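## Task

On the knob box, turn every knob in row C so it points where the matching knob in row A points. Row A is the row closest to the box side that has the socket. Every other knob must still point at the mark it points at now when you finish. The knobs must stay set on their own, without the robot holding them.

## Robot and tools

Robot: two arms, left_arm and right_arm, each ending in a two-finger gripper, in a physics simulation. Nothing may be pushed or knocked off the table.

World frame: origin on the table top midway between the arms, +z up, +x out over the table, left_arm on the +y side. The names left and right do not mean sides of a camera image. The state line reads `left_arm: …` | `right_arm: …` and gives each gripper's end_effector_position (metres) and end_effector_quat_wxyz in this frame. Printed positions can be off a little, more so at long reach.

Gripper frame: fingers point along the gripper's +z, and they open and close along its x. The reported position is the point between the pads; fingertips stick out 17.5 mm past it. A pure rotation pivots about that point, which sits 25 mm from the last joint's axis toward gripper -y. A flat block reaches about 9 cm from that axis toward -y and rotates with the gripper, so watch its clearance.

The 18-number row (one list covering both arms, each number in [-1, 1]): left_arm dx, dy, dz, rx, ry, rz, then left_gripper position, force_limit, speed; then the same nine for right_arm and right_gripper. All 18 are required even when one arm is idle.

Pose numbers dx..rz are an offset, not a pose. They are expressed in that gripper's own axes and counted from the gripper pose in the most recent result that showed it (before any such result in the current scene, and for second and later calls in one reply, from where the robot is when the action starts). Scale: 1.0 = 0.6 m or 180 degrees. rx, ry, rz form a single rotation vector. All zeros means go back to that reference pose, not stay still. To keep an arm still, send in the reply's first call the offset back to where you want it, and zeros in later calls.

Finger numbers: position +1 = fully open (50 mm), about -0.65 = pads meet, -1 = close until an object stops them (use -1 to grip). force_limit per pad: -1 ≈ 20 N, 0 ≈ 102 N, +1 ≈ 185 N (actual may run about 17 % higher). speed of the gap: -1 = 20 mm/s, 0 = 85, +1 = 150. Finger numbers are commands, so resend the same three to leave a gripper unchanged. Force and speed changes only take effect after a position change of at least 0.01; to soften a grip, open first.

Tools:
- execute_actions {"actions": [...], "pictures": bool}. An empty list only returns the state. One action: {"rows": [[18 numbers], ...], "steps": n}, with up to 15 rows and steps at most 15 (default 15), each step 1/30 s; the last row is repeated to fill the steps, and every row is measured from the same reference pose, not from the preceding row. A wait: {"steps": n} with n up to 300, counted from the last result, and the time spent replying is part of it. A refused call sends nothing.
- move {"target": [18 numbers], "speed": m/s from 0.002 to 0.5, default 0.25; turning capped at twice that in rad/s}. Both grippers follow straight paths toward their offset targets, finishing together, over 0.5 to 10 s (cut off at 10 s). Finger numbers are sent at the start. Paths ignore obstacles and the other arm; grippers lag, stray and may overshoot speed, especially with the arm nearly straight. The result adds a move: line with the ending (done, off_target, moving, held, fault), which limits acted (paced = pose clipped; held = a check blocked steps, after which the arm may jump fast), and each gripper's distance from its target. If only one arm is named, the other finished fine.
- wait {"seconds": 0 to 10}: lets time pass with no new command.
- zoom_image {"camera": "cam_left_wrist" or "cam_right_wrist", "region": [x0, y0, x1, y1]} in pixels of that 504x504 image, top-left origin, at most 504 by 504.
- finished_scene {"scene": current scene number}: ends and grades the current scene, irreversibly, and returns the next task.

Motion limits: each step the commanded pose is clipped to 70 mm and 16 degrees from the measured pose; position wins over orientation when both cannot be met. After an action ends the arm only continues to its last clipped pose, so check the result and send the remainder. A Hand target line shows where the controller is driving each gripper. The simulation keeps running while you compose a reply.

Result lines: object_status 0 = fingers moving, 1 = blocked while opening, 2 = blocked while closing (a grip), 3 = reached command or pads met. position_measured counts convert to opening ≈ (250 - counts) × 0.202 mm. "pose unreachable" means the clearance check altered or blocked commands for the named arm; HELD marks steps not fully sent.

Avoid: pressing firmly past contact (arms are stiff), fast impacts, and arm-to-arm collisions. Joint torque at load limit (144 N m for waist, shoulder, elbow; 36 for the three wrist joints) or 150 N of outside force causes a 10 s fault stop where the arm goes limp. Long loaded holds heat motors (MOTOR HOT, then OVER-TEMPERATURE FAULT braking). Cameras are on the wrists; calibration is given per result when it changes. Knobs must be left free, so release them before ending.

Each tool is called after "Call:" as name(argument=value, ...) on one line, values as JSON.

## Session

Call:
execute_actions(actions=[])

Scene clock: 0.00 s of 8400.00 s.
left_arm: end_effector_position=(+0.1639, +0.1890, +0.1009) position_measured=3 object_status=3 end_effector_quat_wxyz=(-0.018, -0.584, +0.649, +0.488) | right_arm: end_effector_position=(+0.3638, -0.6365, +0.2664) position_measured=3 object_status=3 end_effector_quat_wxyz=(-0.636, +0.703, -0.316, -0.037)
Joint positions: left_arm=[-0.507  0.413 -0.185 -0.279 -1.958 -2.717] | right_arm=[-1.059  0.654  0.452 -1.172 -2.201 -1.647]
Joint velocities: left_arm=[-0.    -0.     0.    -0.     0.    -0.001] | right_arm=[-0.    -0.002 -0.001  0.     0.     0.003]
Hand target (left_arm): +0.164, +0.189, +0.101; -0.018, -0.584, +0.649, +0.488
Hand target (right_arm): +0.364, -0.637, +0.266; -0.636, +0.703, -0.316, -0.037
camera_calibration (this result's frames):
cam_left_wrist: T_world_to_cam=[[-0.374874, -0.799327, -0.469623, 0.261439], [-0.53776, -0.225147, 0.812479, 0.0508953], [-0.755171, 0.557122, -0.345445, 0.203629], [0, 0, 0, 1]] pos_world=[0.279151, 0.106988, 0.151769]
cam_right_wrist: T_world_to_cam=[[0.886111, -0.330774, -0.324648, -0.451443], [-0.408698, -0.227327, -0.883905, 0.254216], [0.218571, 0.915921, -0.336624, 0.739317], [0, 0, 0, 1]] pos_world=[0.342332, -0.768691, 0.327014]

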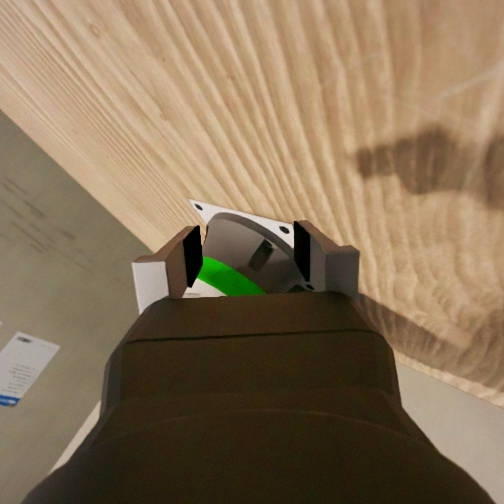

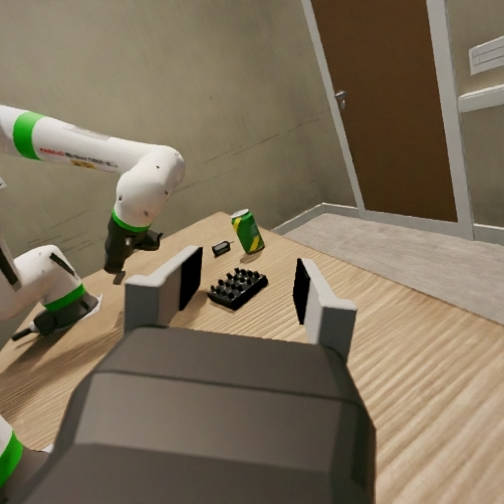

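Call:
zoom_image(camera="cam_right_wrist", region=[195, 245, 285, 325])

Region (195, 245, 285, 325) of cam_right_wrist's 504x504 image, scaled by 5.600, with more detail than that image has.

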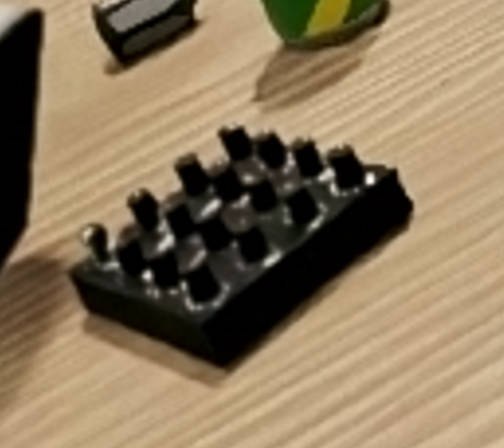

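Call:
move(target=[-0.2755,-0.0555,0.1547,-0.1392,0.1666,-0.1336,1,0,0, -0.119,-0.0525,0.9415,-0.4075,-0.3626,-0.6169,1,0,0], speed=0.3)

Scene clock: 55.57 s of 8400.00 s.
left_arm: end_effector_position=(+0.1869, +0.3778, +0.1207) position_measured=3 object_status=3 end_effector_quat_wxyz=(+0.207, +0.791, -0.370, -0.442) | right_arm: end_effector_position=(+0.5170, -0.0896, +0.2184) position_measured=3 object_status=3 end_effector_quat_wxyz=(-0.004, +0.705, +0.709, -0.001)
Joint positions: left_arm=[ 0.303  0.344 -0.222 -0.29  -1.986 -2.735] | right_arm=[ 0.643  0.458  0.445 -0.007 -1.56  -0.623]
Joint velocities: left_arm=[ 0.     0.     0.     0.001 -0.     0.   ] | right_arm=[0.001 0.001 0.    0.001 0.    0.001]
Hand target (left_arm): +0.187, +0.378, +0.121; +0.207, +0.791, -0.370, -0.442
Hand target (right_arm): +0.517, -0.090, +0.218; -0.004, +0.705, +0.709, -0.001
Off the commanded pose (left_arm): 0.002 m, 0 deg.
Off the commanded pose (right_arm): 0.003 m, 1 deg.
After step 90, 47.87 s passed at rest.
move: done
camera_calibration (this result's frames):
cam_left_wrist: T_world_to_cam=[[0.313058, -0.826026, -0.468696, 0.311743], [-0.213107, -0.542014, 0.8129, 0.148691], [-0.925516, -0.154602, -0.345714, 0.423408], [0, 0, 0, 1]] pos_world=[0.325964, 0.40356, 0.17162]
cam_right_wrist: T_world_to_cam=[[-0.161356, 0.984958, -0.0618185, 0.180116], [0.9691, 0.169977, 0.178752, -0.510113], [0.186571, -0.0310656, -0.98195, 0.261337], [0, 0, 0, 1]] pos_world=[0.474656, -0.0825807, 0.358938]

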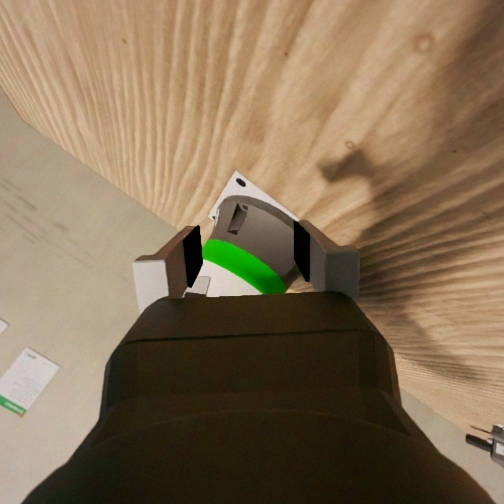

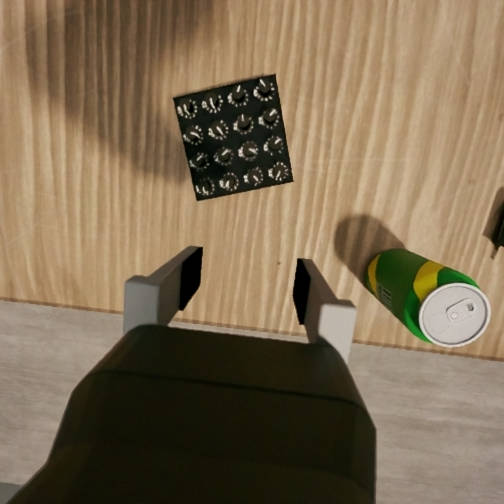

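Call:
zoom_image(camera="cam_right_wrist", region=[165, 65, 305, 205])

Region (165, 65, 305, 205) of cam_right_wrist's 504x504 image, scaled by 3.600, with more detail than that image has.

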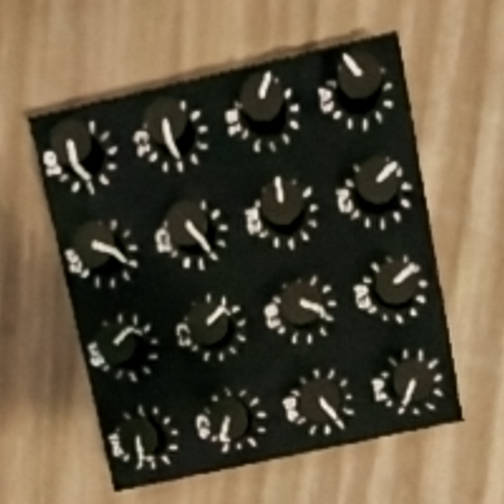

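Call:
move(target=[0,0,0,0,0,0,1,0,0, -0.0265,-0.0383,0.1973,0,0,-0.1106,1,0,0], speed=0.25)

Call:
zoom_image(camera="cam_right_wrist", region=[150, 40, 370, 260])

Scene clock: 78.40 s of 8400.00 s.
left_arm: end_effector_position=(+0.1869, +0.3778, +0.1207) position_measured=3 object_status=3 end_effector_quat_wxyz=(+0.207, +0.791, -0.370, -0.442) | right_arm: end_effector_position=(+0.4933, -0.1055, +0.1001) position_measured=3 object_status=3 end_effector_quat_wxyz=(-0.004, +0.572, +0.820, +0.000)
Joint positions: left_arm=[ 0.303  0.344 -0.222 -0.29  -1.986 -2.735] | right_arm=[ 0.658  0.438  0.138 -0.008 -1.272 -0.289]
Joint velocities: left_arm=[ 0. -0.  0. -0.  0.  0.] | right_arm=[ 0.    -0.001  0.001  0.     0.001 -0.   ]
Hand target (left_arm): +0.187, +0.378, +0.121; +0.207, +0.791, -0.370, -0.442
Hand target (right_arm): +0.493, -0.105, +0.100; -0.004, +0.572, +0.820, +0.000
Off the commanded pose (left_arm): 0.000 m, 0 deg.
Off the commanded pose (right_arm): 0.000 m, 0 deg.
After step 90, 18.77 s passed at rest.
move: done
camera_calibration (this result's frames):
cam_left_wrist: T_world_to_cam=[[0.313089, -0.826023, -0.46868, 0.311732], [-0.213096, -0.542008, 0.812907, 0.148686], [-0.925508, -0.154638, -0.345719, 0.423424], [0, 0, 0, 1]] pos_world=[0.325967, 0.403564, 0.171621]
cam_right_wrist: T_world_to_cam=[[-0.486222, 0.871746, -0.0603966, 0.332816], [0.853541, 0.488603, 0.180928, -0.372912], [0.187233, 0.0364202, -0.98164, 0.155873], [0, 0, 0, 1]] pos_world=[0.450934, -0.113602, 0.240583]

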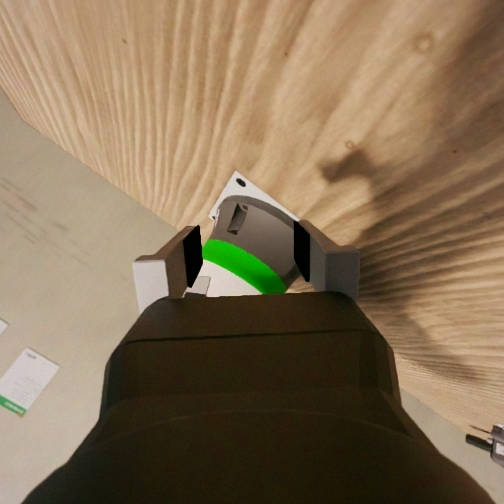

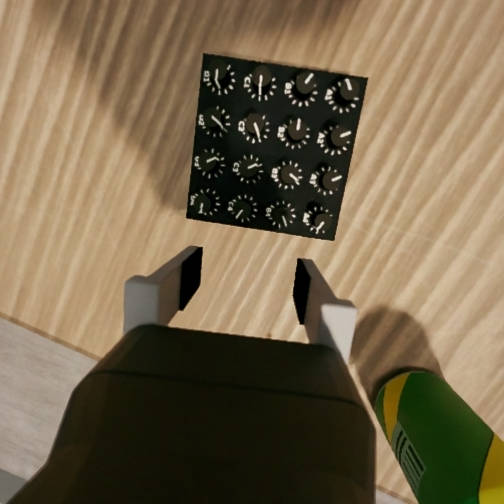

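Region (150, 40, 370, 260) of cam_right_wrist's 504x504 image, scaled by 2.291, with more detail than that image has.

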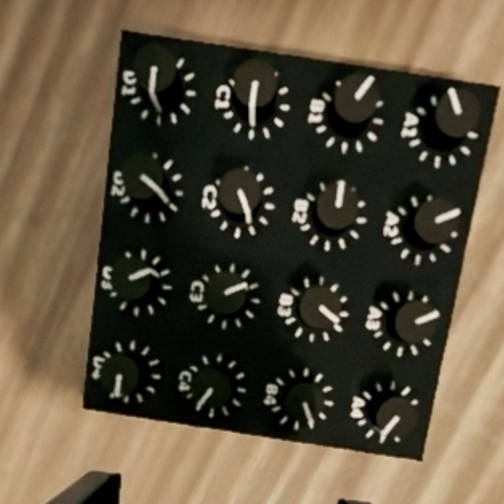

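Call:
zoom_image(camera="cam_right_wrist", region=[230, 55, 370, 160])

Call:
zoom_image(camera="cam_right_wrist", region=[215, 140, 355, 245])

Region (230, 55, 370, 160) of cam_right_wrist's 504x504 image, scaled by 3.600, with more detail than that image has; it fills the top 378 rows of this view, and the rest is white.

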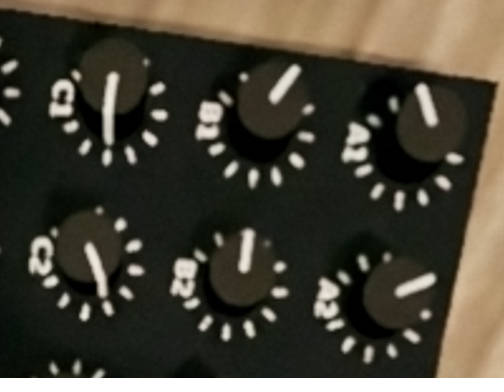

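Region (215, 140, 355, 245) of cam_right_wrist's 504x504 image, scaled by 3.600, with more detail than that image has; it fills the top 378 rows of this view, and the rest is white.

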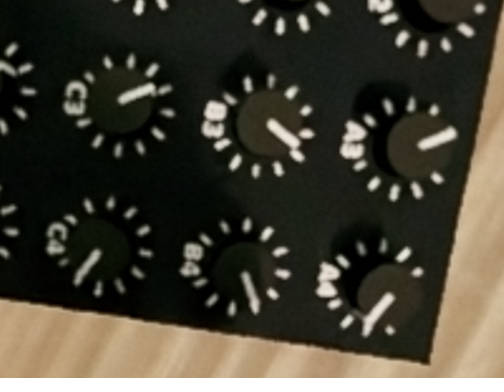

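Call:
move(target=[0,0,0,0,0,0,1,0,0, -0.011,-0.1378,0.0502,0,0,0,-0.08,-0.9,0], speed=0.15)

Call:
zoom_image(camera="cam_right_wrist", region=[190, 200, 310, 320])

Scene clock: 107.50 s of 8400.00 s.
left_arm: end_effector_position=(+0.1869, +0.3778, +0.1207) position_measured=3 object_status=3 end_effector_quat_wxyz=(+0.207, +0.791, -0.370, -0.442) | right_arm: end_effector_position=(+0.4176, -0.1400, +0.0702) position_measured=165 object_status=3 end_effector_quat_wxyz=(-0.004, +0.573, +0.820, +0.000)
Joint positions: left_arm=[ 0.303  0.344 -0.222 -0.29  -1.986 -2.735] | right_arm=[ 0.693  0.27  -0.165 -0.008 -1.138 -0.324]
Joint velocities: left_arm=[-0.    -0.    -0.    -0.003 -0.    -0.   ] | right_arm=[ 0.    -0.    -0.001  0.002  0.     0.   ]
Hand target (left_arm): +0.187, +0.378, +0.121; +0.207, +0.791, -0.370, -0.442
Hand target (right_arm): +0.418, -0.140, +0.070; -0.004, +0.573, +0.820, +0.000
Off the commanded pose (left_arm): 0.000 m, 0 deg.
Off the commanded pose (right_arm): 0.000 m, 0 deg.
After step 90, 25.13 s passed at rest.
move: done
camera_calibration (this result's frames):
cam_left_wrist: T_world_to_cam=[[0.313059, -0.826025, -0.468696, 0.311742], [-0.213109, -0.542015, 0.812899, 0.148693], [-0.925515, -0.154602, -0.345716, 0.42341], [0, 0, 0, 1]] pos_world=[0.325967, 0.403561, 0.17162]
cam_right_wrist: T_world_to_cam=[[-0.485804, 0.871989, -0.0602421, 0.324156], [0.853813, 0.488169, 0.180815, -0.286196], [0.187077, 0.036405, -0.98167, 0.142079], [0, 0, 0, 1]] pos_world=[0.375254, -0.148121, 0.210751]

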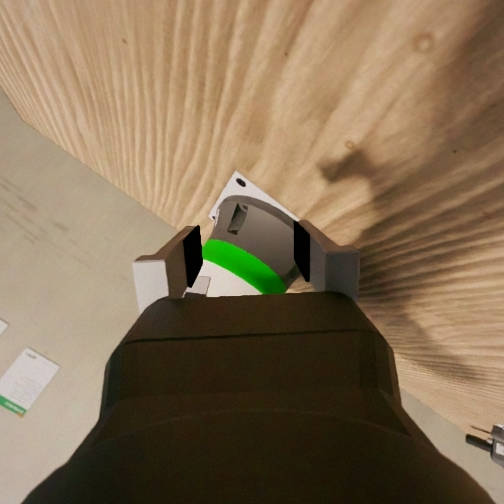

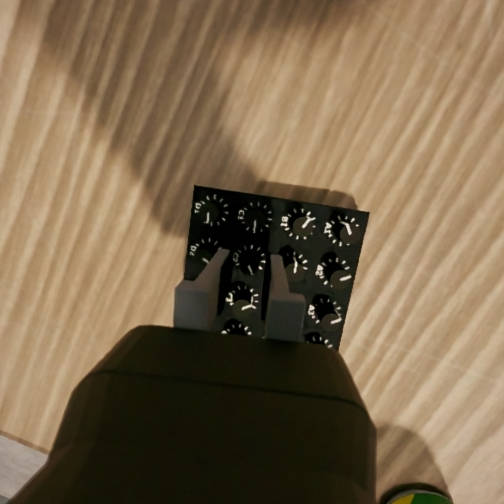

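Region (190, 200, 310, 320) of cam_right_wrist's 504x504 image, scaled by 4.200, with more detail than that image has.

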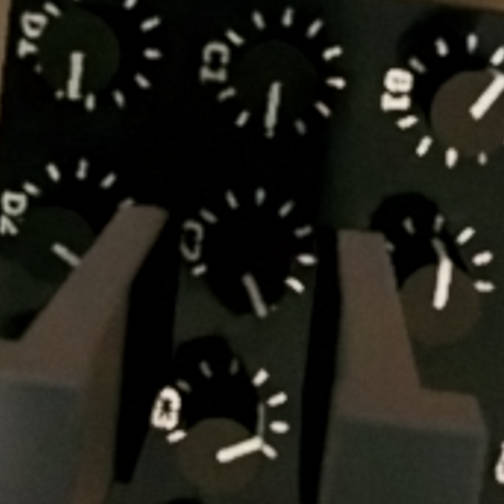

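Call:
move(target=[0,0,0,0,0,0,1,0,0, -0.0014,-0.0012,0.0277,0,0,0,-0.08,-0.9,0], speed=0.04)

Call:
zoom_image(camera="cam_right_wrist", region=[190, 200, 310, 320])

Scene clock: 116.17 s of 8400.00 s.
left_arm: end_effector_position=(+0.1869, +0.3778, +0.1207) position_measured=3 object_status=3 end_effector_quat_wxyz=(+0.207, +0.791, -0.370, -0.442) | right_arm: end_effector_position=(+0.4172, -0.1411, +0.0537) position_measured=165 object_status=3 end_effector_quat_wxyz=(-0.004, +0.573, +0.820, +0.000)
Joint positions: left_arm=[ 0.303  0.344 -0.222 -0.29  -1.986 -2.735] | right_arm=[ 0.692  0.286 -0.187 -0.008 -1.1   -0.322]
Joint velocities: left_arm=[ 0.    -0.    -0.     0.     0.     0.001] | right_arm=[ 0.     0.002 -0.    -0.     0.    -0.001]
Hand target (left_arm): +0.187, +0.378, +0.121; +0.207, +0.791, -0.370, -0.442
Hand target (right_arm): +0.417, -0.141, +0.054; -0.004, +0.573, +0.820, +0.000
Off the commanded pose (left_arm): 0.000 m, 0 deg.
Off the commanded pose (right_arm): 0.000 m, 0 deg.
After step 90, 4.93 s passed at rest.
move: done
camera_calibration (this result's frames):
cam_left_wrist: T_world_to_cam=[[0.313089, -0.826023, -0.46868, 0.311732], [-0.213096, -0.542008, 0.812907, 0.148686], [-0.925508, -0.154638, -0.345719, 0.423424], [0, 0, 0, 1]] pos_world=[0.325967, 0.403564, 0.171621]
cam_right_wrist: T_world_to_cam=[[-0.485773, 0.871992, -0.0604498, 0.323869], [0.853796, 0.488175, 0.18088, -0.282304], [0.187236, 0.0362546, -0.981646, 0.12585], [0, 0, 0, 1]] pos_world=[0.374793, -0.149161, 0.194181]

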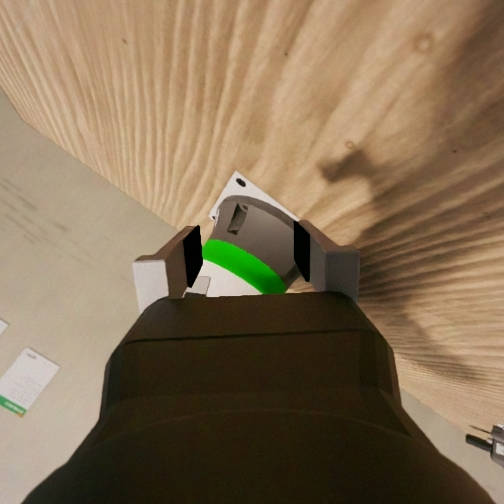

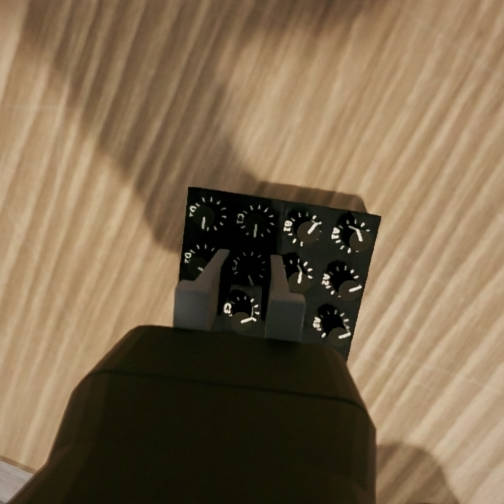

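Region (190, 200, 310, 320) of cam_right_wrist's 504x504 image, scaled by 4.200, with more detail than that image has.

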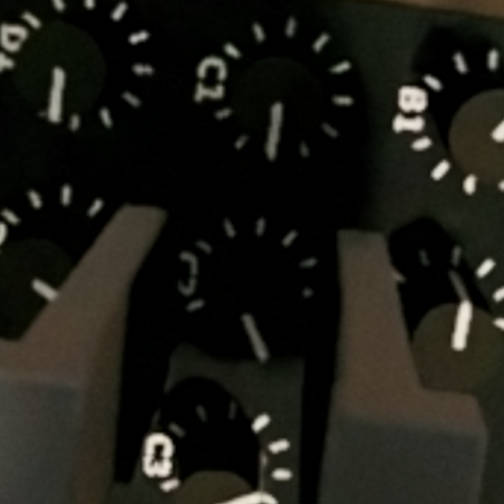

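Call:
move(target=[0,0,0,0,0,0,1,0,0, 0,0,0,0,0,0,-1,-0.9,-1])

Scene clock: 119.27 s of 8400.00 s.
left_arm: end_effector_position=(+0.1869, +0.3778, +0.1207) position_measured=3 object_status=3 end_effector_quat_wxyz=(+0.207, +0.791, -0.370, -0.442) | right_arm: end_effector_position=(+0.4171, -0.1410, +0.0536) position_measured=203 object_status=2 end_effector_quat_wxyz=(-0.004, +0.573, +0.820, +0.000)
Joint positions: left_arm=[ 0.303  0.344 -0.222 -0.29  -1.986 -2.735] | right_arm=[ 0.692  0.286 -0.187 -0.008 -1.1   -0.322]
Joint velocities: left_arm=[-0.    -0.    -0.    -0.001 -0.001 -0.   ] | right_arm=[-0.    -0.    -0.     0.    -0.    -0.001]
Hand target (left_arm): +0.187, +0.378, +0.121; +0.207, +0.791, -0.370, -0.442
Hand target (right_arm): +0.417, -0.141, +0.054; -0.004, +0.573, +0.820, +0.000
Off the commanded pose (left_arm): 0.000 m, 0 deg.
Off the commanded pose (right_arm): 0.000 m, 0 deg.
move: done
camera_calibration (this result's frames):
cam_left_wrist: T_world_to_cam=[[0.313059, -0.826026, -0.468696, 0.311743], [-0.213109, -0.542015, 0.812899, 0.148693], [-0.925515, -0.154602, -0.345716, 0.42341], [0, 0, 0, 1]] pos_world=[0.325967, 0.403561, 0.17162]
cam_right_wrist: T_world_to_cam=[[-0.485708, 0.872039, -0.0602945, 0.323787], [0.853857, 0.488084, 0.180839, -0.28231], [0.187127, 0.0363519, -0.981663, 0.125881], [0, 0, 0, 1]] pos_world=[0.374763, -0.14914, 0.194148]

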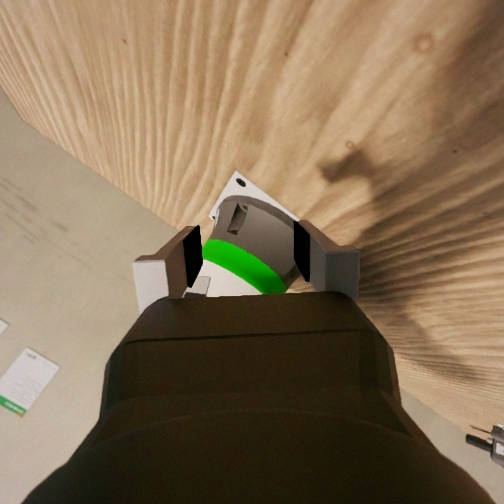

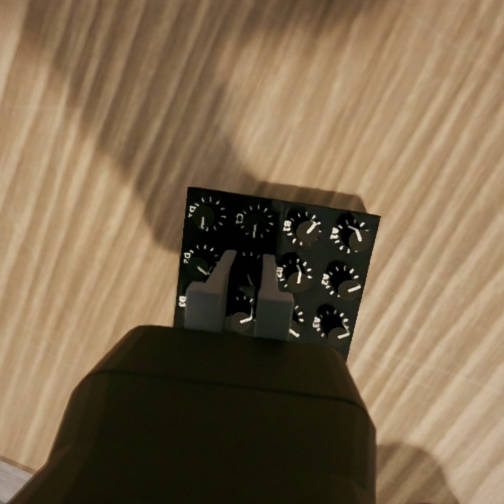

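Call:
move(target=[0,0,0,0,0,0,1,0,0, 0,0,0,0,0,-0.5,-1,-0.9,-1], speed=0.3)

Call:
move(target=[0,0,0,0,0,0,1,0,0, 0,0,0,0,0,0,-0.08,-0.9,-0.5])

Call:
move(target=[0,0,0,0,0,0,1,0,0, 0,0,-0.0277,0,0,0,-0.08,-0.9,-0.5], speed=0.05)

Call:
move(target=[0,0,0,0,0,0,1,0,0, 0.0445,0,0,0,0,0.5,-0.08,-0.9,-0.5], speed=0.4)

Call:
zoom_image(camera="cam_right_wrist", region=[190, 200, 310, 320])

Scene clock: 128.40 s of 8400.00 s.
left_arm: end_effector_position=(+0.1869, +0.3778, +0.1207) position_measured=3 object_status=3 end_effector_quat_wxyz=(+0.207, +0.791, -0.370, -0.442) | right_arm: end_effector_position=(+0.4172, -0.1409, +0.0535) position_measured=203 object_status=2 end_effector_quat_wxyz=(-0.003, -0.175, +0.985, +0.003)
Joint positions: left_arm=[ 0.303  0.344 -0.222 -0.29  -1.986 -2.735] | right_arm=[ 0.758  0.235 -0.252 -0.009 -1.086  1.183]
Joint velocities: left_arm=[-0.     0.    -0.     0.    -0.001 -0.001] | right_arm=[-0.001  0.001  0.001  0.001 -0.006 -0.   ]
Hand target (left_arm): +0.187, +0.378, +0.121; +0.207, +0.791, -0.370, -0.442
Hand target (right_arm): +0.417, -0.141, +0.054; -0.003, -0.175, +0.985, +0.003
Off the commanded pose (left_arm): 0.000 m, 0 deg.
Off the commanded pose (right_arm): 0.000 m, 0 deg.
After step 90, 3.10 s passed at rest.
move: done
camera_calibration (this result's frames):
cam_left_wrist: T_world_to_cam=[[0.313085, -0.826025, -0.468679, 0.311732], [-0.213098, -0.542006, 0.812907, 0.148685], [-0.925509, -0.154635, -0.345719, 0.423423], [0, 0, 0, 1]] pos_world=[0.325967, 0.403563, 0.171621]
cam_right_wrist: T_world_to_cam=[[-0.872167, -0.48497, -0.0642493, 0.293875], [-0.48773, 0.8518, 0.191196, 0.328019], [-0.0379967, 0.198091, -0.979447, 0.242325], [0, 0, 0, 1]] pos_world=[0.425501, -0.184888, 0.193509]

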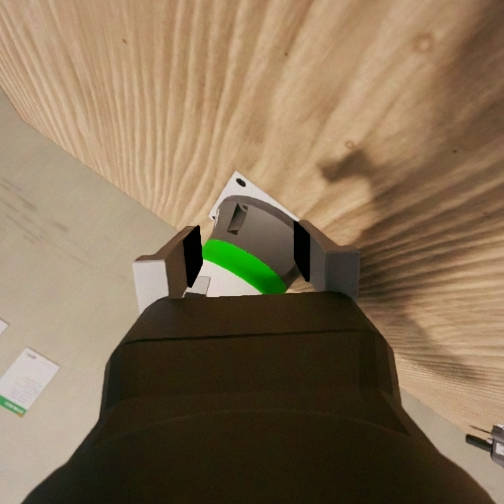

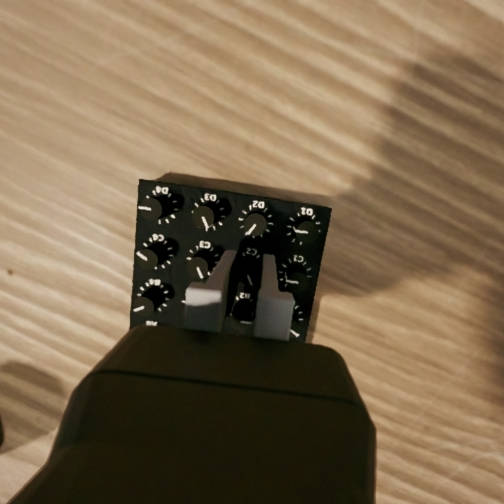

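Scene clock: 128.90 s of 8400.00 s.
left_arm: end_effector_position=(+0.1869, +0.3778, +0.1207) position_measured=3 object_status=3 end_effector_quat_wxyz=(+0.207, +0.791, -0.370, -0.442) | right_arm: end_effector_position=(+0.4171, -0.1410, +0.0535) position_measured=165 object_status=3 end_effector_quat_wxyz=(-0.003, -0.175, +0.985, +0.003)
Joint positions: left_arm=[ 0.303  0.344 -0.222 -0.29  -1.986 -2.735] | right_arm=[ 0.758  0.235 -0.252 -0.009 -1.086  1.183]
Joint velocities: left_arm=[ 0.    -0.     0.001 -0.    -0.    -0.001] | right_arm=[ 0.    -0.    -0.002  0.     0.     0.002]
Hand target (left_arm): +0.187, +0.378, +0.121; +0.207, +0.791, -0.370, -0.442
Hand target (right_arm): +0.417, -0.141, +0.053; -0.003, -0.175, +0.985, +0.003
Off the commanded pose (left_arm): 0.000 m, 0 deg.
Off the commanded pose (right_arm): 0.000 m, 0 deg.
move: done
camera_calibration (this result's frames):
cam_left_wrist: T_world_to_cam=[[0.313081, -0.826027, -0.468679, 0.311733], [-0.213101, -0.542005, 0.812907, 0.148685], [-0.92551, -0.15463, -0.345719, 0.423421], [0, 0, 0, 1]] pos_world=[0.325968, 0.403561, 0.171621]
cam_right_wrist: T_world_to_cam=[[-0.872176, -0.484973, -0.0641113, 0.293834], [-0.487707, 0.851819, 0.191169, 0.328029], [-0.0381008, 0.198001, -0.979461, 0.242378], [0, 0, 0, 1]] pos_world=[0.425492, -0.18491, 0.193529]

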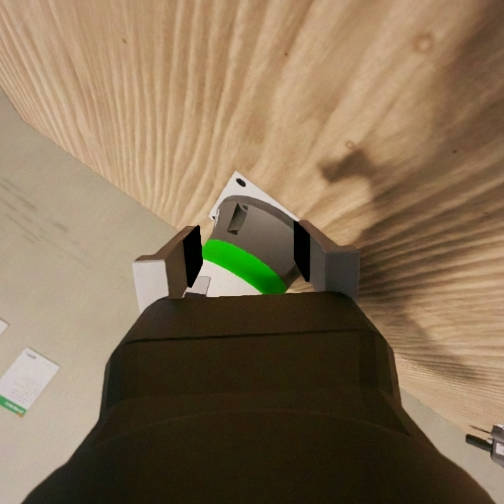

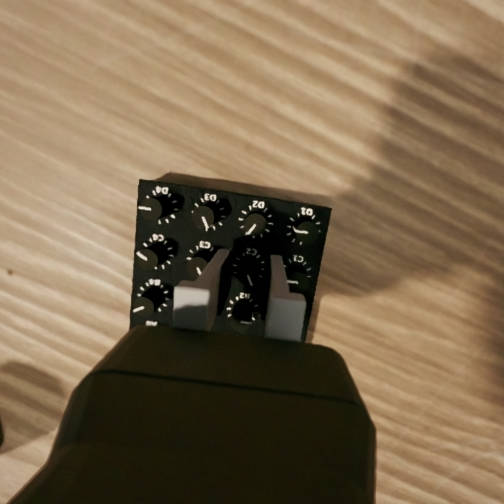

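Scene clock: 129.63 s of 8400.00 s.
left_arm: end_effector_position=(+0.1869, +0.3778, +0.1207) position_measured=3 object_status=3 end_effector_quat_wxyz=(+0.207, +0.791, -0.370, -0.442) | right_arm: end_effector_position=(+0.4172, -0.1410, +0.0701) position_measured=165 object_status=3 end_effector_quat_wxyz=(-0.003, -0.175, +0.985, +0.003)
Joint positions: left_arm=[ 0.303  0.344 -0.222 -0.29  -1.986 -2.735] | right_arm=[ 0.758  0.216 -0.232 -0.009 -1.124  1.183]
Joint velocities: left_arm=[ 0.    -0.    -0.    -0.     0.001 -0.   ] | right_arm=[-0.     0.001  0.002  0.    -0.     0.001]
Hand target (left_arm): +0.187, +0.378, +0.121; +0.207, +0.791, -0.370, -0.442
Hand target (right_arm): +0.417, -0.141, +0.070; -0.003, -0.175, +0.985, +0.003
Off the commanded pose (left_arm): 0.000 m, 0 deg.
Off the commanded pose (right_arm): 0.000 m, 0 deg.
move: done
camera_calibration (this result's frames):
cam_left_wrist: T_world_to_cam=[[0.313081, -0.826027, -0.468679, 0.311733], [-0.213101, -0.542005, 0.812907, 0.148685], [-0.92551, -0.15463, -0.345719, 0.423421], [0, 0, 0, 1]] pos_world=[0.325968, 0.403561, 0.171621]
cam_right_wrist: T_world_to_cam=[[-0.872124, -0.485075, -0.0640441, 0.294916], [-0.487786, 0.851739, 0.191324, 0.324891], [-0.0382575, 0.198098, -0.979435, 0.258678], [0, 0, 0, 1]] pos_world=[0.425577, -0.18491, 0.210087]

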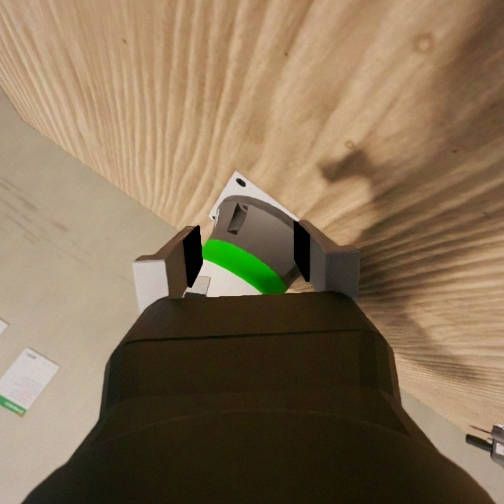

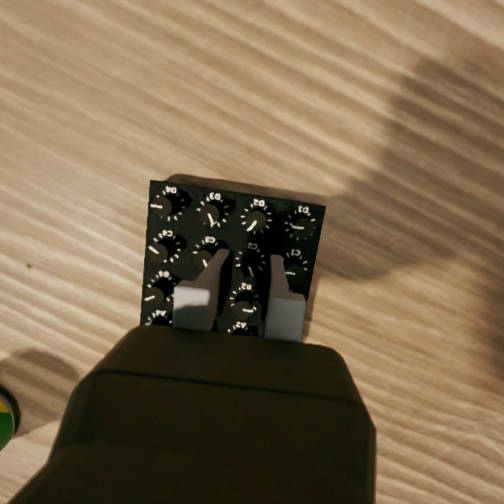

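Scene clock: 132.03 s of 8400.00 s.
left_arm: end_effector_position=(+0.1869, +0.3778, +0.1207) position_measured=3 object_status=3 end_effector_quat_wxyz=(+0.207, +0.791, -0.370, -0.442) | right_arm: end_effector_position=(+0.3921, -0.1501, +0.0703) position_measured=165 object_status=3 end_effector_quat_wxyz=(-0.004, +0.573, +0.820, +0.000)
Joint positions: left_arm=[ 0.303  0.344 -0.222 -0.29  -1.986 -2.735] | right_arm=[ 0.71   0.206 -0.244 -0.009 -1.122 -0.34 ]
Joint velocities: left_arm=[-0. -0. -0. -0.  0.  0.] | right_arm=[ 0.001 -0.002 -0.     0.002  0.     0.   ]
Hand target (left_arm): +0.187, +0.378, +0.121; +0.207, +0.791, -0.370, -0.442
Hand target (right_arm): +0.392, -0.150, +0.070; -0.004, +0.573, +0.820, +0.000
Off the commanded pose (left_arm): 0.000 m, 0 deg.
Off the commanded pose (right_arm): 0.000 m, 0 deg.
move: done
camera_calibration (this result's frames):
cam_left_wrist: T_world_to_cam=[[0.313081, -0.826027, -0.468679, 0.311733], [-0.213101, -0.542005, 0.812907, 0.148685], [-0.92551, -0.15463, -0.345719, 0.423421], [0, 0, 0, 1]] pos_world=[0.325968, 0.403561, 0.171621]
cam_right_wrist: T_world_to_cam=[[-0.485756, 0.872035, -0.0599648, 0.320565], [0.85386, 0.488069, 0.180865, -0.259492], [0.186988, 0.0366547, -0.981678, 0.147323], [0, 0, 0, 1]] pos_world=[0.349739, -0.158294, 0.210779]

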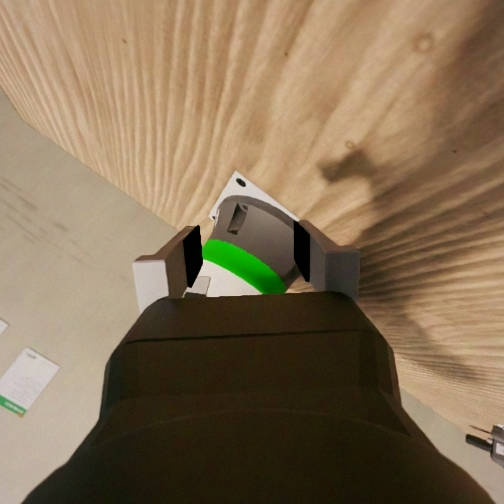

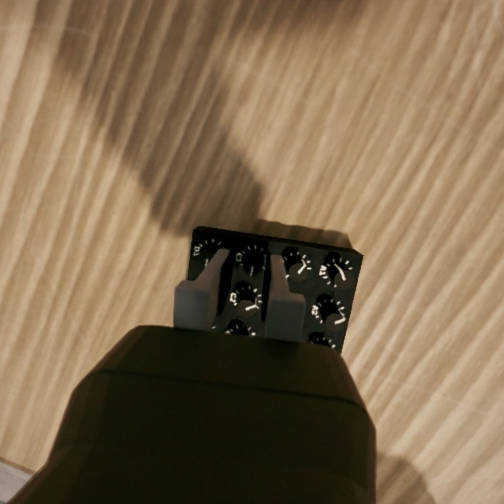

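Region (190, 200, 310, 320) of cam_right_wrist's 504x504 image, scaled by 4.200, with more detail than that image has.

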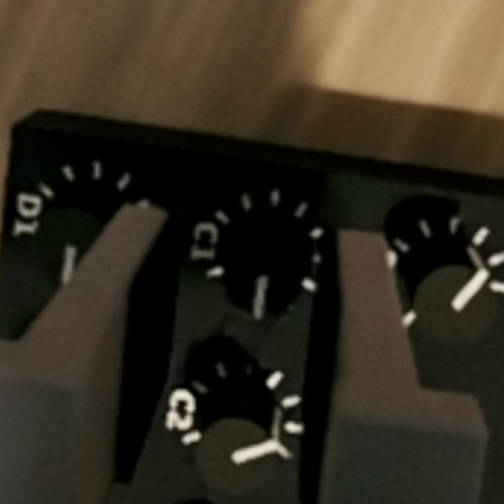

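Call:
move(target=[0,0,0,0,0,0,1,0,0, 0.0019,-0.0012,0.0278,0,0,0,-0.08,-0.9,-0.5], speed=0.04)

Call:
zoom_image(camera="cam_right_wrist", region=[190, 200, 310, 320])

Scene clock: 137.00 s of 8400.00 s.
left_arm: end_effector_position=(+0.1869, +0.3778, +0.1207) position_measured=3 object_status=3 end_effector_quat_wxyz=(+0.207, +0.791, -0.370, -0.442) | right_arm: end_effector_position=(+0.3910, -0.1494, +0.0537) position_measured=165 object_status=3 end_effector_quat_wxyz=(-0.004, +0.573, +0.820, +0.000)
Joint positions: left_arm=[ 0.303  0.344 -0.222 -0.29  -1.986 -2.735] | right_arm=[ 0.713  0.223 -0.266 -0.009 -1.083 -0.343]
Joint velocities: left_arm=[ 0.  0.  0. -0.  0.  0.] | right_arm=[ 0.     0.    -0.     0.001  0.     0.001]
Hand target (left_arm): +0.187, +0.378, +0.121; +0.207, +0.791, -0.370, -0.442
Hand target (right_arm): +0.391, -0.149, +0.054; -0.004, +0.573, +0.820, +0.000
Off the commanded pose (left_arm): 0.000 m, 0 deg.
Off the commanded pose (right_arm): 0.000 m, 0 deg.
After step 90, 1.23 s passed at rest.
move: done
camera_calibration (this result's frames):
cam_left_wrist: T_world_to_cam=[[0.313081, -0.826027, -0.468679, 0.311733], [-0.213101, -0.542005, 0.812907, 0.148685], [-0.92551, -0.154629, -0.345719, 0.423421], [0, 0, 0, 1]] pos_world=[0.325968, 0.403561, 0.171621]
cam_right_wrist: T_world_to_cam=[[-0.485749, 0.872022, -0.0602194, 0.318356], [0.853824, 0.488106, 0.180933, -0.255915], [0.187171, 0.036471, -0.98165, 0.131094], [0, 0, 0, 1]] pos_world=[0.34861, -0.15748, 0.194163]

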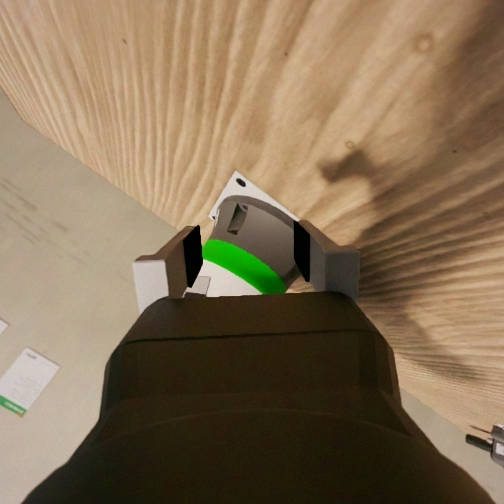

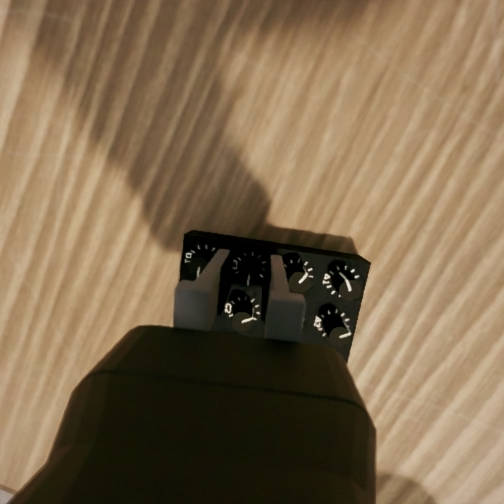

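Region (190, 200, 310, 320) of cam_right_wrist's 504x504 image, scaled by 4.200, with more detail than that image has.

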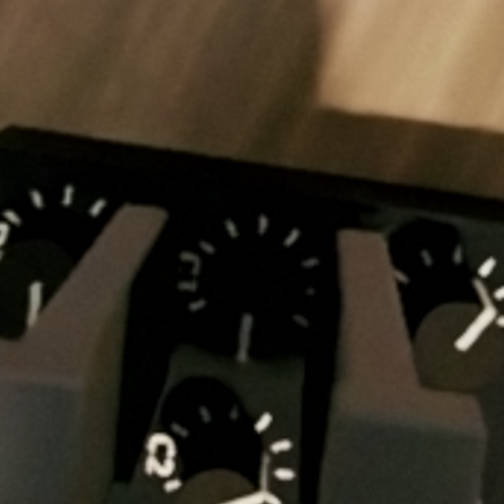

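Centered on C1. Gripping.

Call:
move(target=[0,0,0,0,0,0,1,0,0, 0,0,0,0,0,0,-1,-0.9,-1])

Scene clock: 140.20 s of 8400.00 s.
left_arm: end_effector_position=(+0.1869, +0.3778, +0.1207) position_measured=3 object_status=3 end_effector_quat_wxyz=(+0.207, +0.791, -0.370, -0.442) | right_arm: end_effector_position=(+0.3909, -0.1493, +0.0536) position_measured=203 object_status=2 end_effector_quat_wxyz=(-0.004, +0.573, +0.820, +0.000)
Joint positions: left_arm=[ 0.303  0.344 -0.222 -0.29  -1.986 -2.735] | right_arm=[ 0.713  0.224 -0.266 -0.009 -1.083 -0.343]
Joint velocities: left_arm=[-0.001  0.    -0.    -0.001  0.001 -0.001] | right_arm=[-0.     0.001  0.     0.     0.     0.   ]
Hand target (left_arm): +0.187, +0.378, +0.121; +0.207, +0.791, -0.370, -0.442
Hand target (right_arm): +0.391, -0.149, +0.054; -0.004, +0.573, +0.820, +0.000
Off the commanded pose (left_arm): 0.000 m, 0 deg.
Off the commanded pose (right_arm): 0.000 m, 0 deg.
move: done
camera_calibration (this result's frames):
cam_left_wrist: T_world_to_cam=[[0.313081, -0.826027, -0.468679, 0.311733], [-0.213102, -0.542005, 0.812907, 0.148685], [-0.92551, -0.154629, -0.345719, 0.423421], [0, 0, 0, 1]] pos_world=[0.325968, 0.403561, 0.171621]
cam_right_wrist: T_world_to_cam=[[-0.485671, 0.872079, -0.0600112, 0.318243], [0.8539, 0.487994, 0.180876, -0.25592], [0.187023, 0.0366025, -0.981673, 0.131142], [0, 0, 0, 1]] pos_world=[0.348565, -0.157446, 0.194126]

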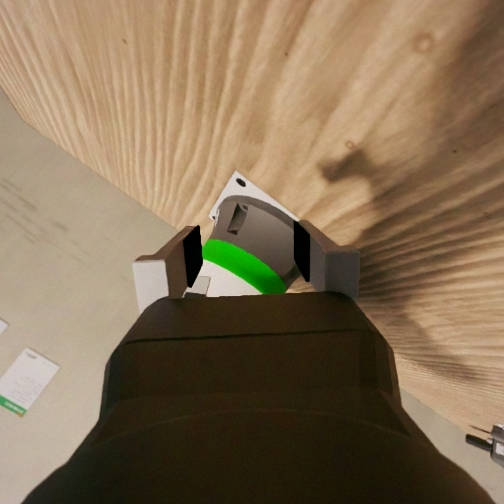

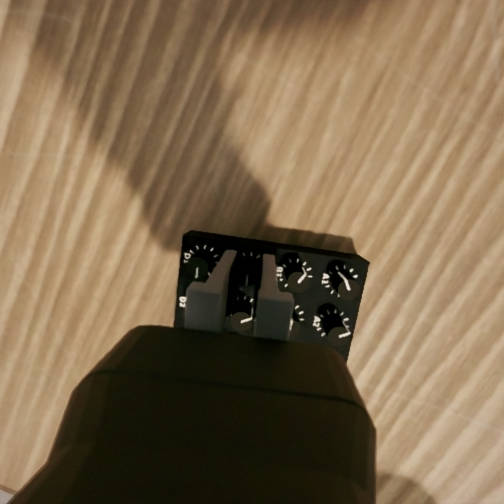

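Call:
move(target=[0,0,0,0,0,0,1,0,0, 0,0,0,0,0,-0.5833,-1,-0.9,-1], speed=0.3)

Call:
move(target=[0,0,0,0,0,0,1,0,0, 0,0,0,0,0,-0.5833,-1,-0.9,-1], speed=0.3)

Call:
zoom_image(camera="cam_right_wrist", region=[100, 100, 350, 340])

Scene clock: 147.73 s of 8400.00 s.
left_arm: end_effector_position=(+0.1869, +0.3778, +0.1207) position_measured=3 object_status=3 end_effector_quat_wxyz=(+0.207, +0.791, -0.370, -0.442) | right_arm: end_effector_position=(+0.3909, -0.1493, +0.0535) position_measured=203 object_status=2 end_effector_quat_wxyz=(-0.002, -0.302, +0.953, +0.003)
Joint positions: left_arm=[ 0.303  0.344 -0.222 -0.29  -1.986 -2.735] | right_arm=[ 0.788  0.156 -0.347 -0.009 -1.069  1.415]
Joint velocities: left_arm=[-0.     0.    -0.    -0.001  0.001  0.   ] | right_arm=[-0.001 -0.001  0.    -0.002 -0.003  0.   ]
Hand target (left_arm): +0.187, +0.378, +0.121; +0.207, +0.791, -0.370, -0.442
Hand target (right_arm): +0.391, -0.149, +0.053; -0.002, -0.302, +0.953, +0.003
Off the commanded pose (left_arm): 0.000 m, 0 deg.
Off the commanded pose (right_arm): 0.000 m, 0 deg.
After step 90, 1.07 s passed at rest.
move: done
camera_calibration (this result's frames):
cam_left_wrist: T_world_to_cam=[[0.313081, -0.826027, -0.468679, 0.311733], [-0.213101, -0.542005, 0.812907, 0.148684], [-0.92551, -0.154629, -0.345719, 0.423421], [0, 0, 0, 1]] pos_world=[0.325968, 0.403561, 0.171621]
cam_right_wrist: T_world_to_cam=[[-0.716984, -0.693942, -0.0661699, 0.175199], [-0.691618, 0.696276, 0.191998, 0.378743], [-0.0871629, 0.183424, -0.979162, 0.259989], [0, 0, 0, 1]] pos_world=[0.410222, -0.18982, 0.193446]

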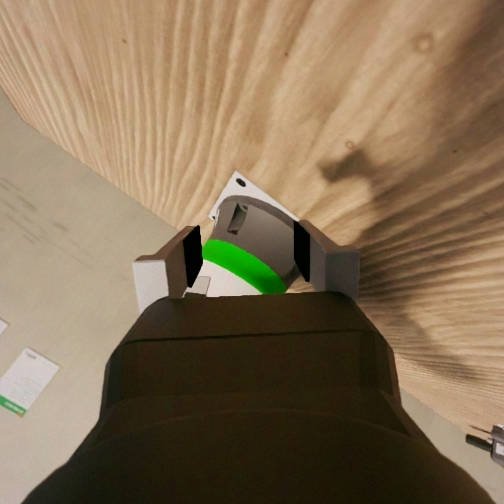

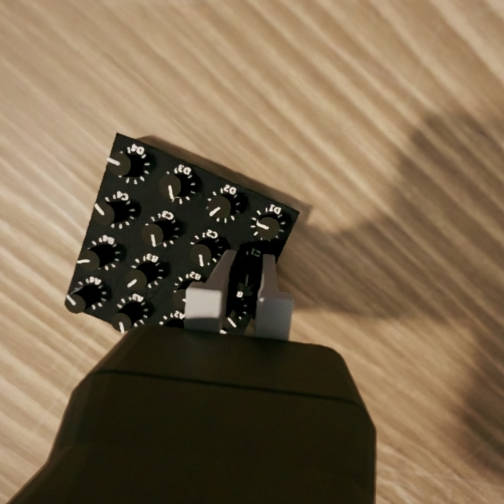

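Scene clock: 151.20 s of 8400.00 s.
left_arm: end_effector_position=(+0.1869, +0.3778, +0.1207) position_measured=3 object_status=3 end_effector_quat_wxyz=(+0.207, +0.791, -0.370, -0.442) | right_arm: end_effector_position=(+0.3909, -0.1492, +0.0536) position_measured=203 object_status=2 end_effector_quat_wxyz=(-0.001, +0.940, -0.341, -0.004)
Joint positions: left_arm=[ 0.303  0.344 -0.222 -0.29  -1.986 -2.735] | right_arm=[ 0.723  0.111 -0.398 -0.009 -1.063  3.312]
Joint velocities: left_arm=[-0.     0.    -0.    -0.    -0.001  0.   ] | right_arm=[-0.    -0.001 -0.    -0.004 -0.     0.002]
Hand target (left_arm): +0.187, +0.378, +0.121; +0.207, +0.791, -0.370, -0.442
Hand target (right_arm): +0.391, -0.149, +0.054; -0.001, +0.940, -0.341, -0.004
Off the commanded pose (left_arm): 0.000 m, 0 deg.
Off the commanded pose (right_arm): 0.000 m, 0 deg.
move: done
camera_calibration (this result's frames):
cam_left_wrist: T_world_to_cam=[[0.313081, -0.826027, -0.468679, 0.311733], [-0.213101, -0.542005, 0.812907, 0.148684], [-0.92551, -0.15463, -0.345719, 0.423421], [0, 0, 0, 1]] pos_world=[0.325968, 0.403561, 0.171621]
cam_right_wrist: T_world_to_cam=[[0.855602, -0.512142, -0.0752002, -0.411894], [-0.493056, -0.850565, 0.182855, 0.0707294], [-0.157611, -0.119373, -0.98026, 0.242522], [0, 0, 0, 1]] pos_world=[0.425515, -0.121838, 0.193827]

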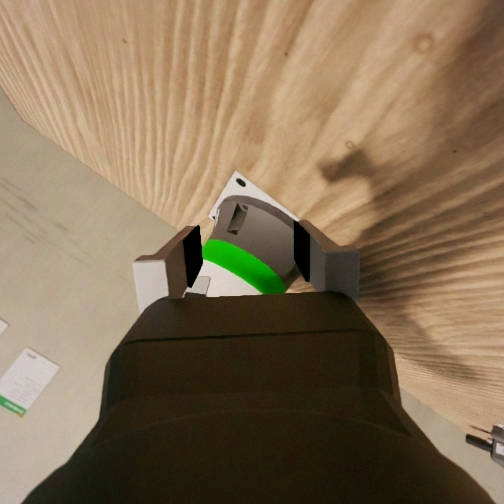

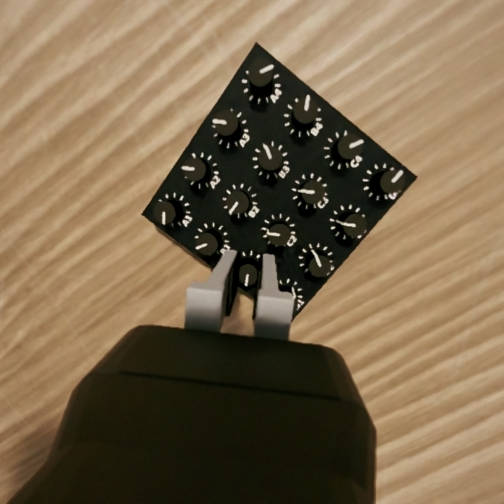

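Region (100, 100, 350, 340) of cam_right_wrist's 504x504 image, scaled by 2.016, with more detail than that image has; it fills the top 484 rows of this view, and the rest is white.

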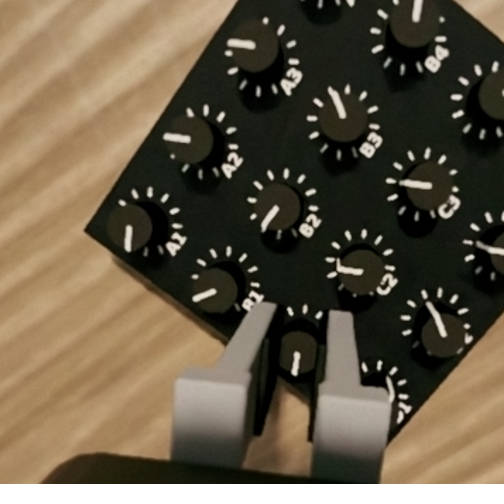

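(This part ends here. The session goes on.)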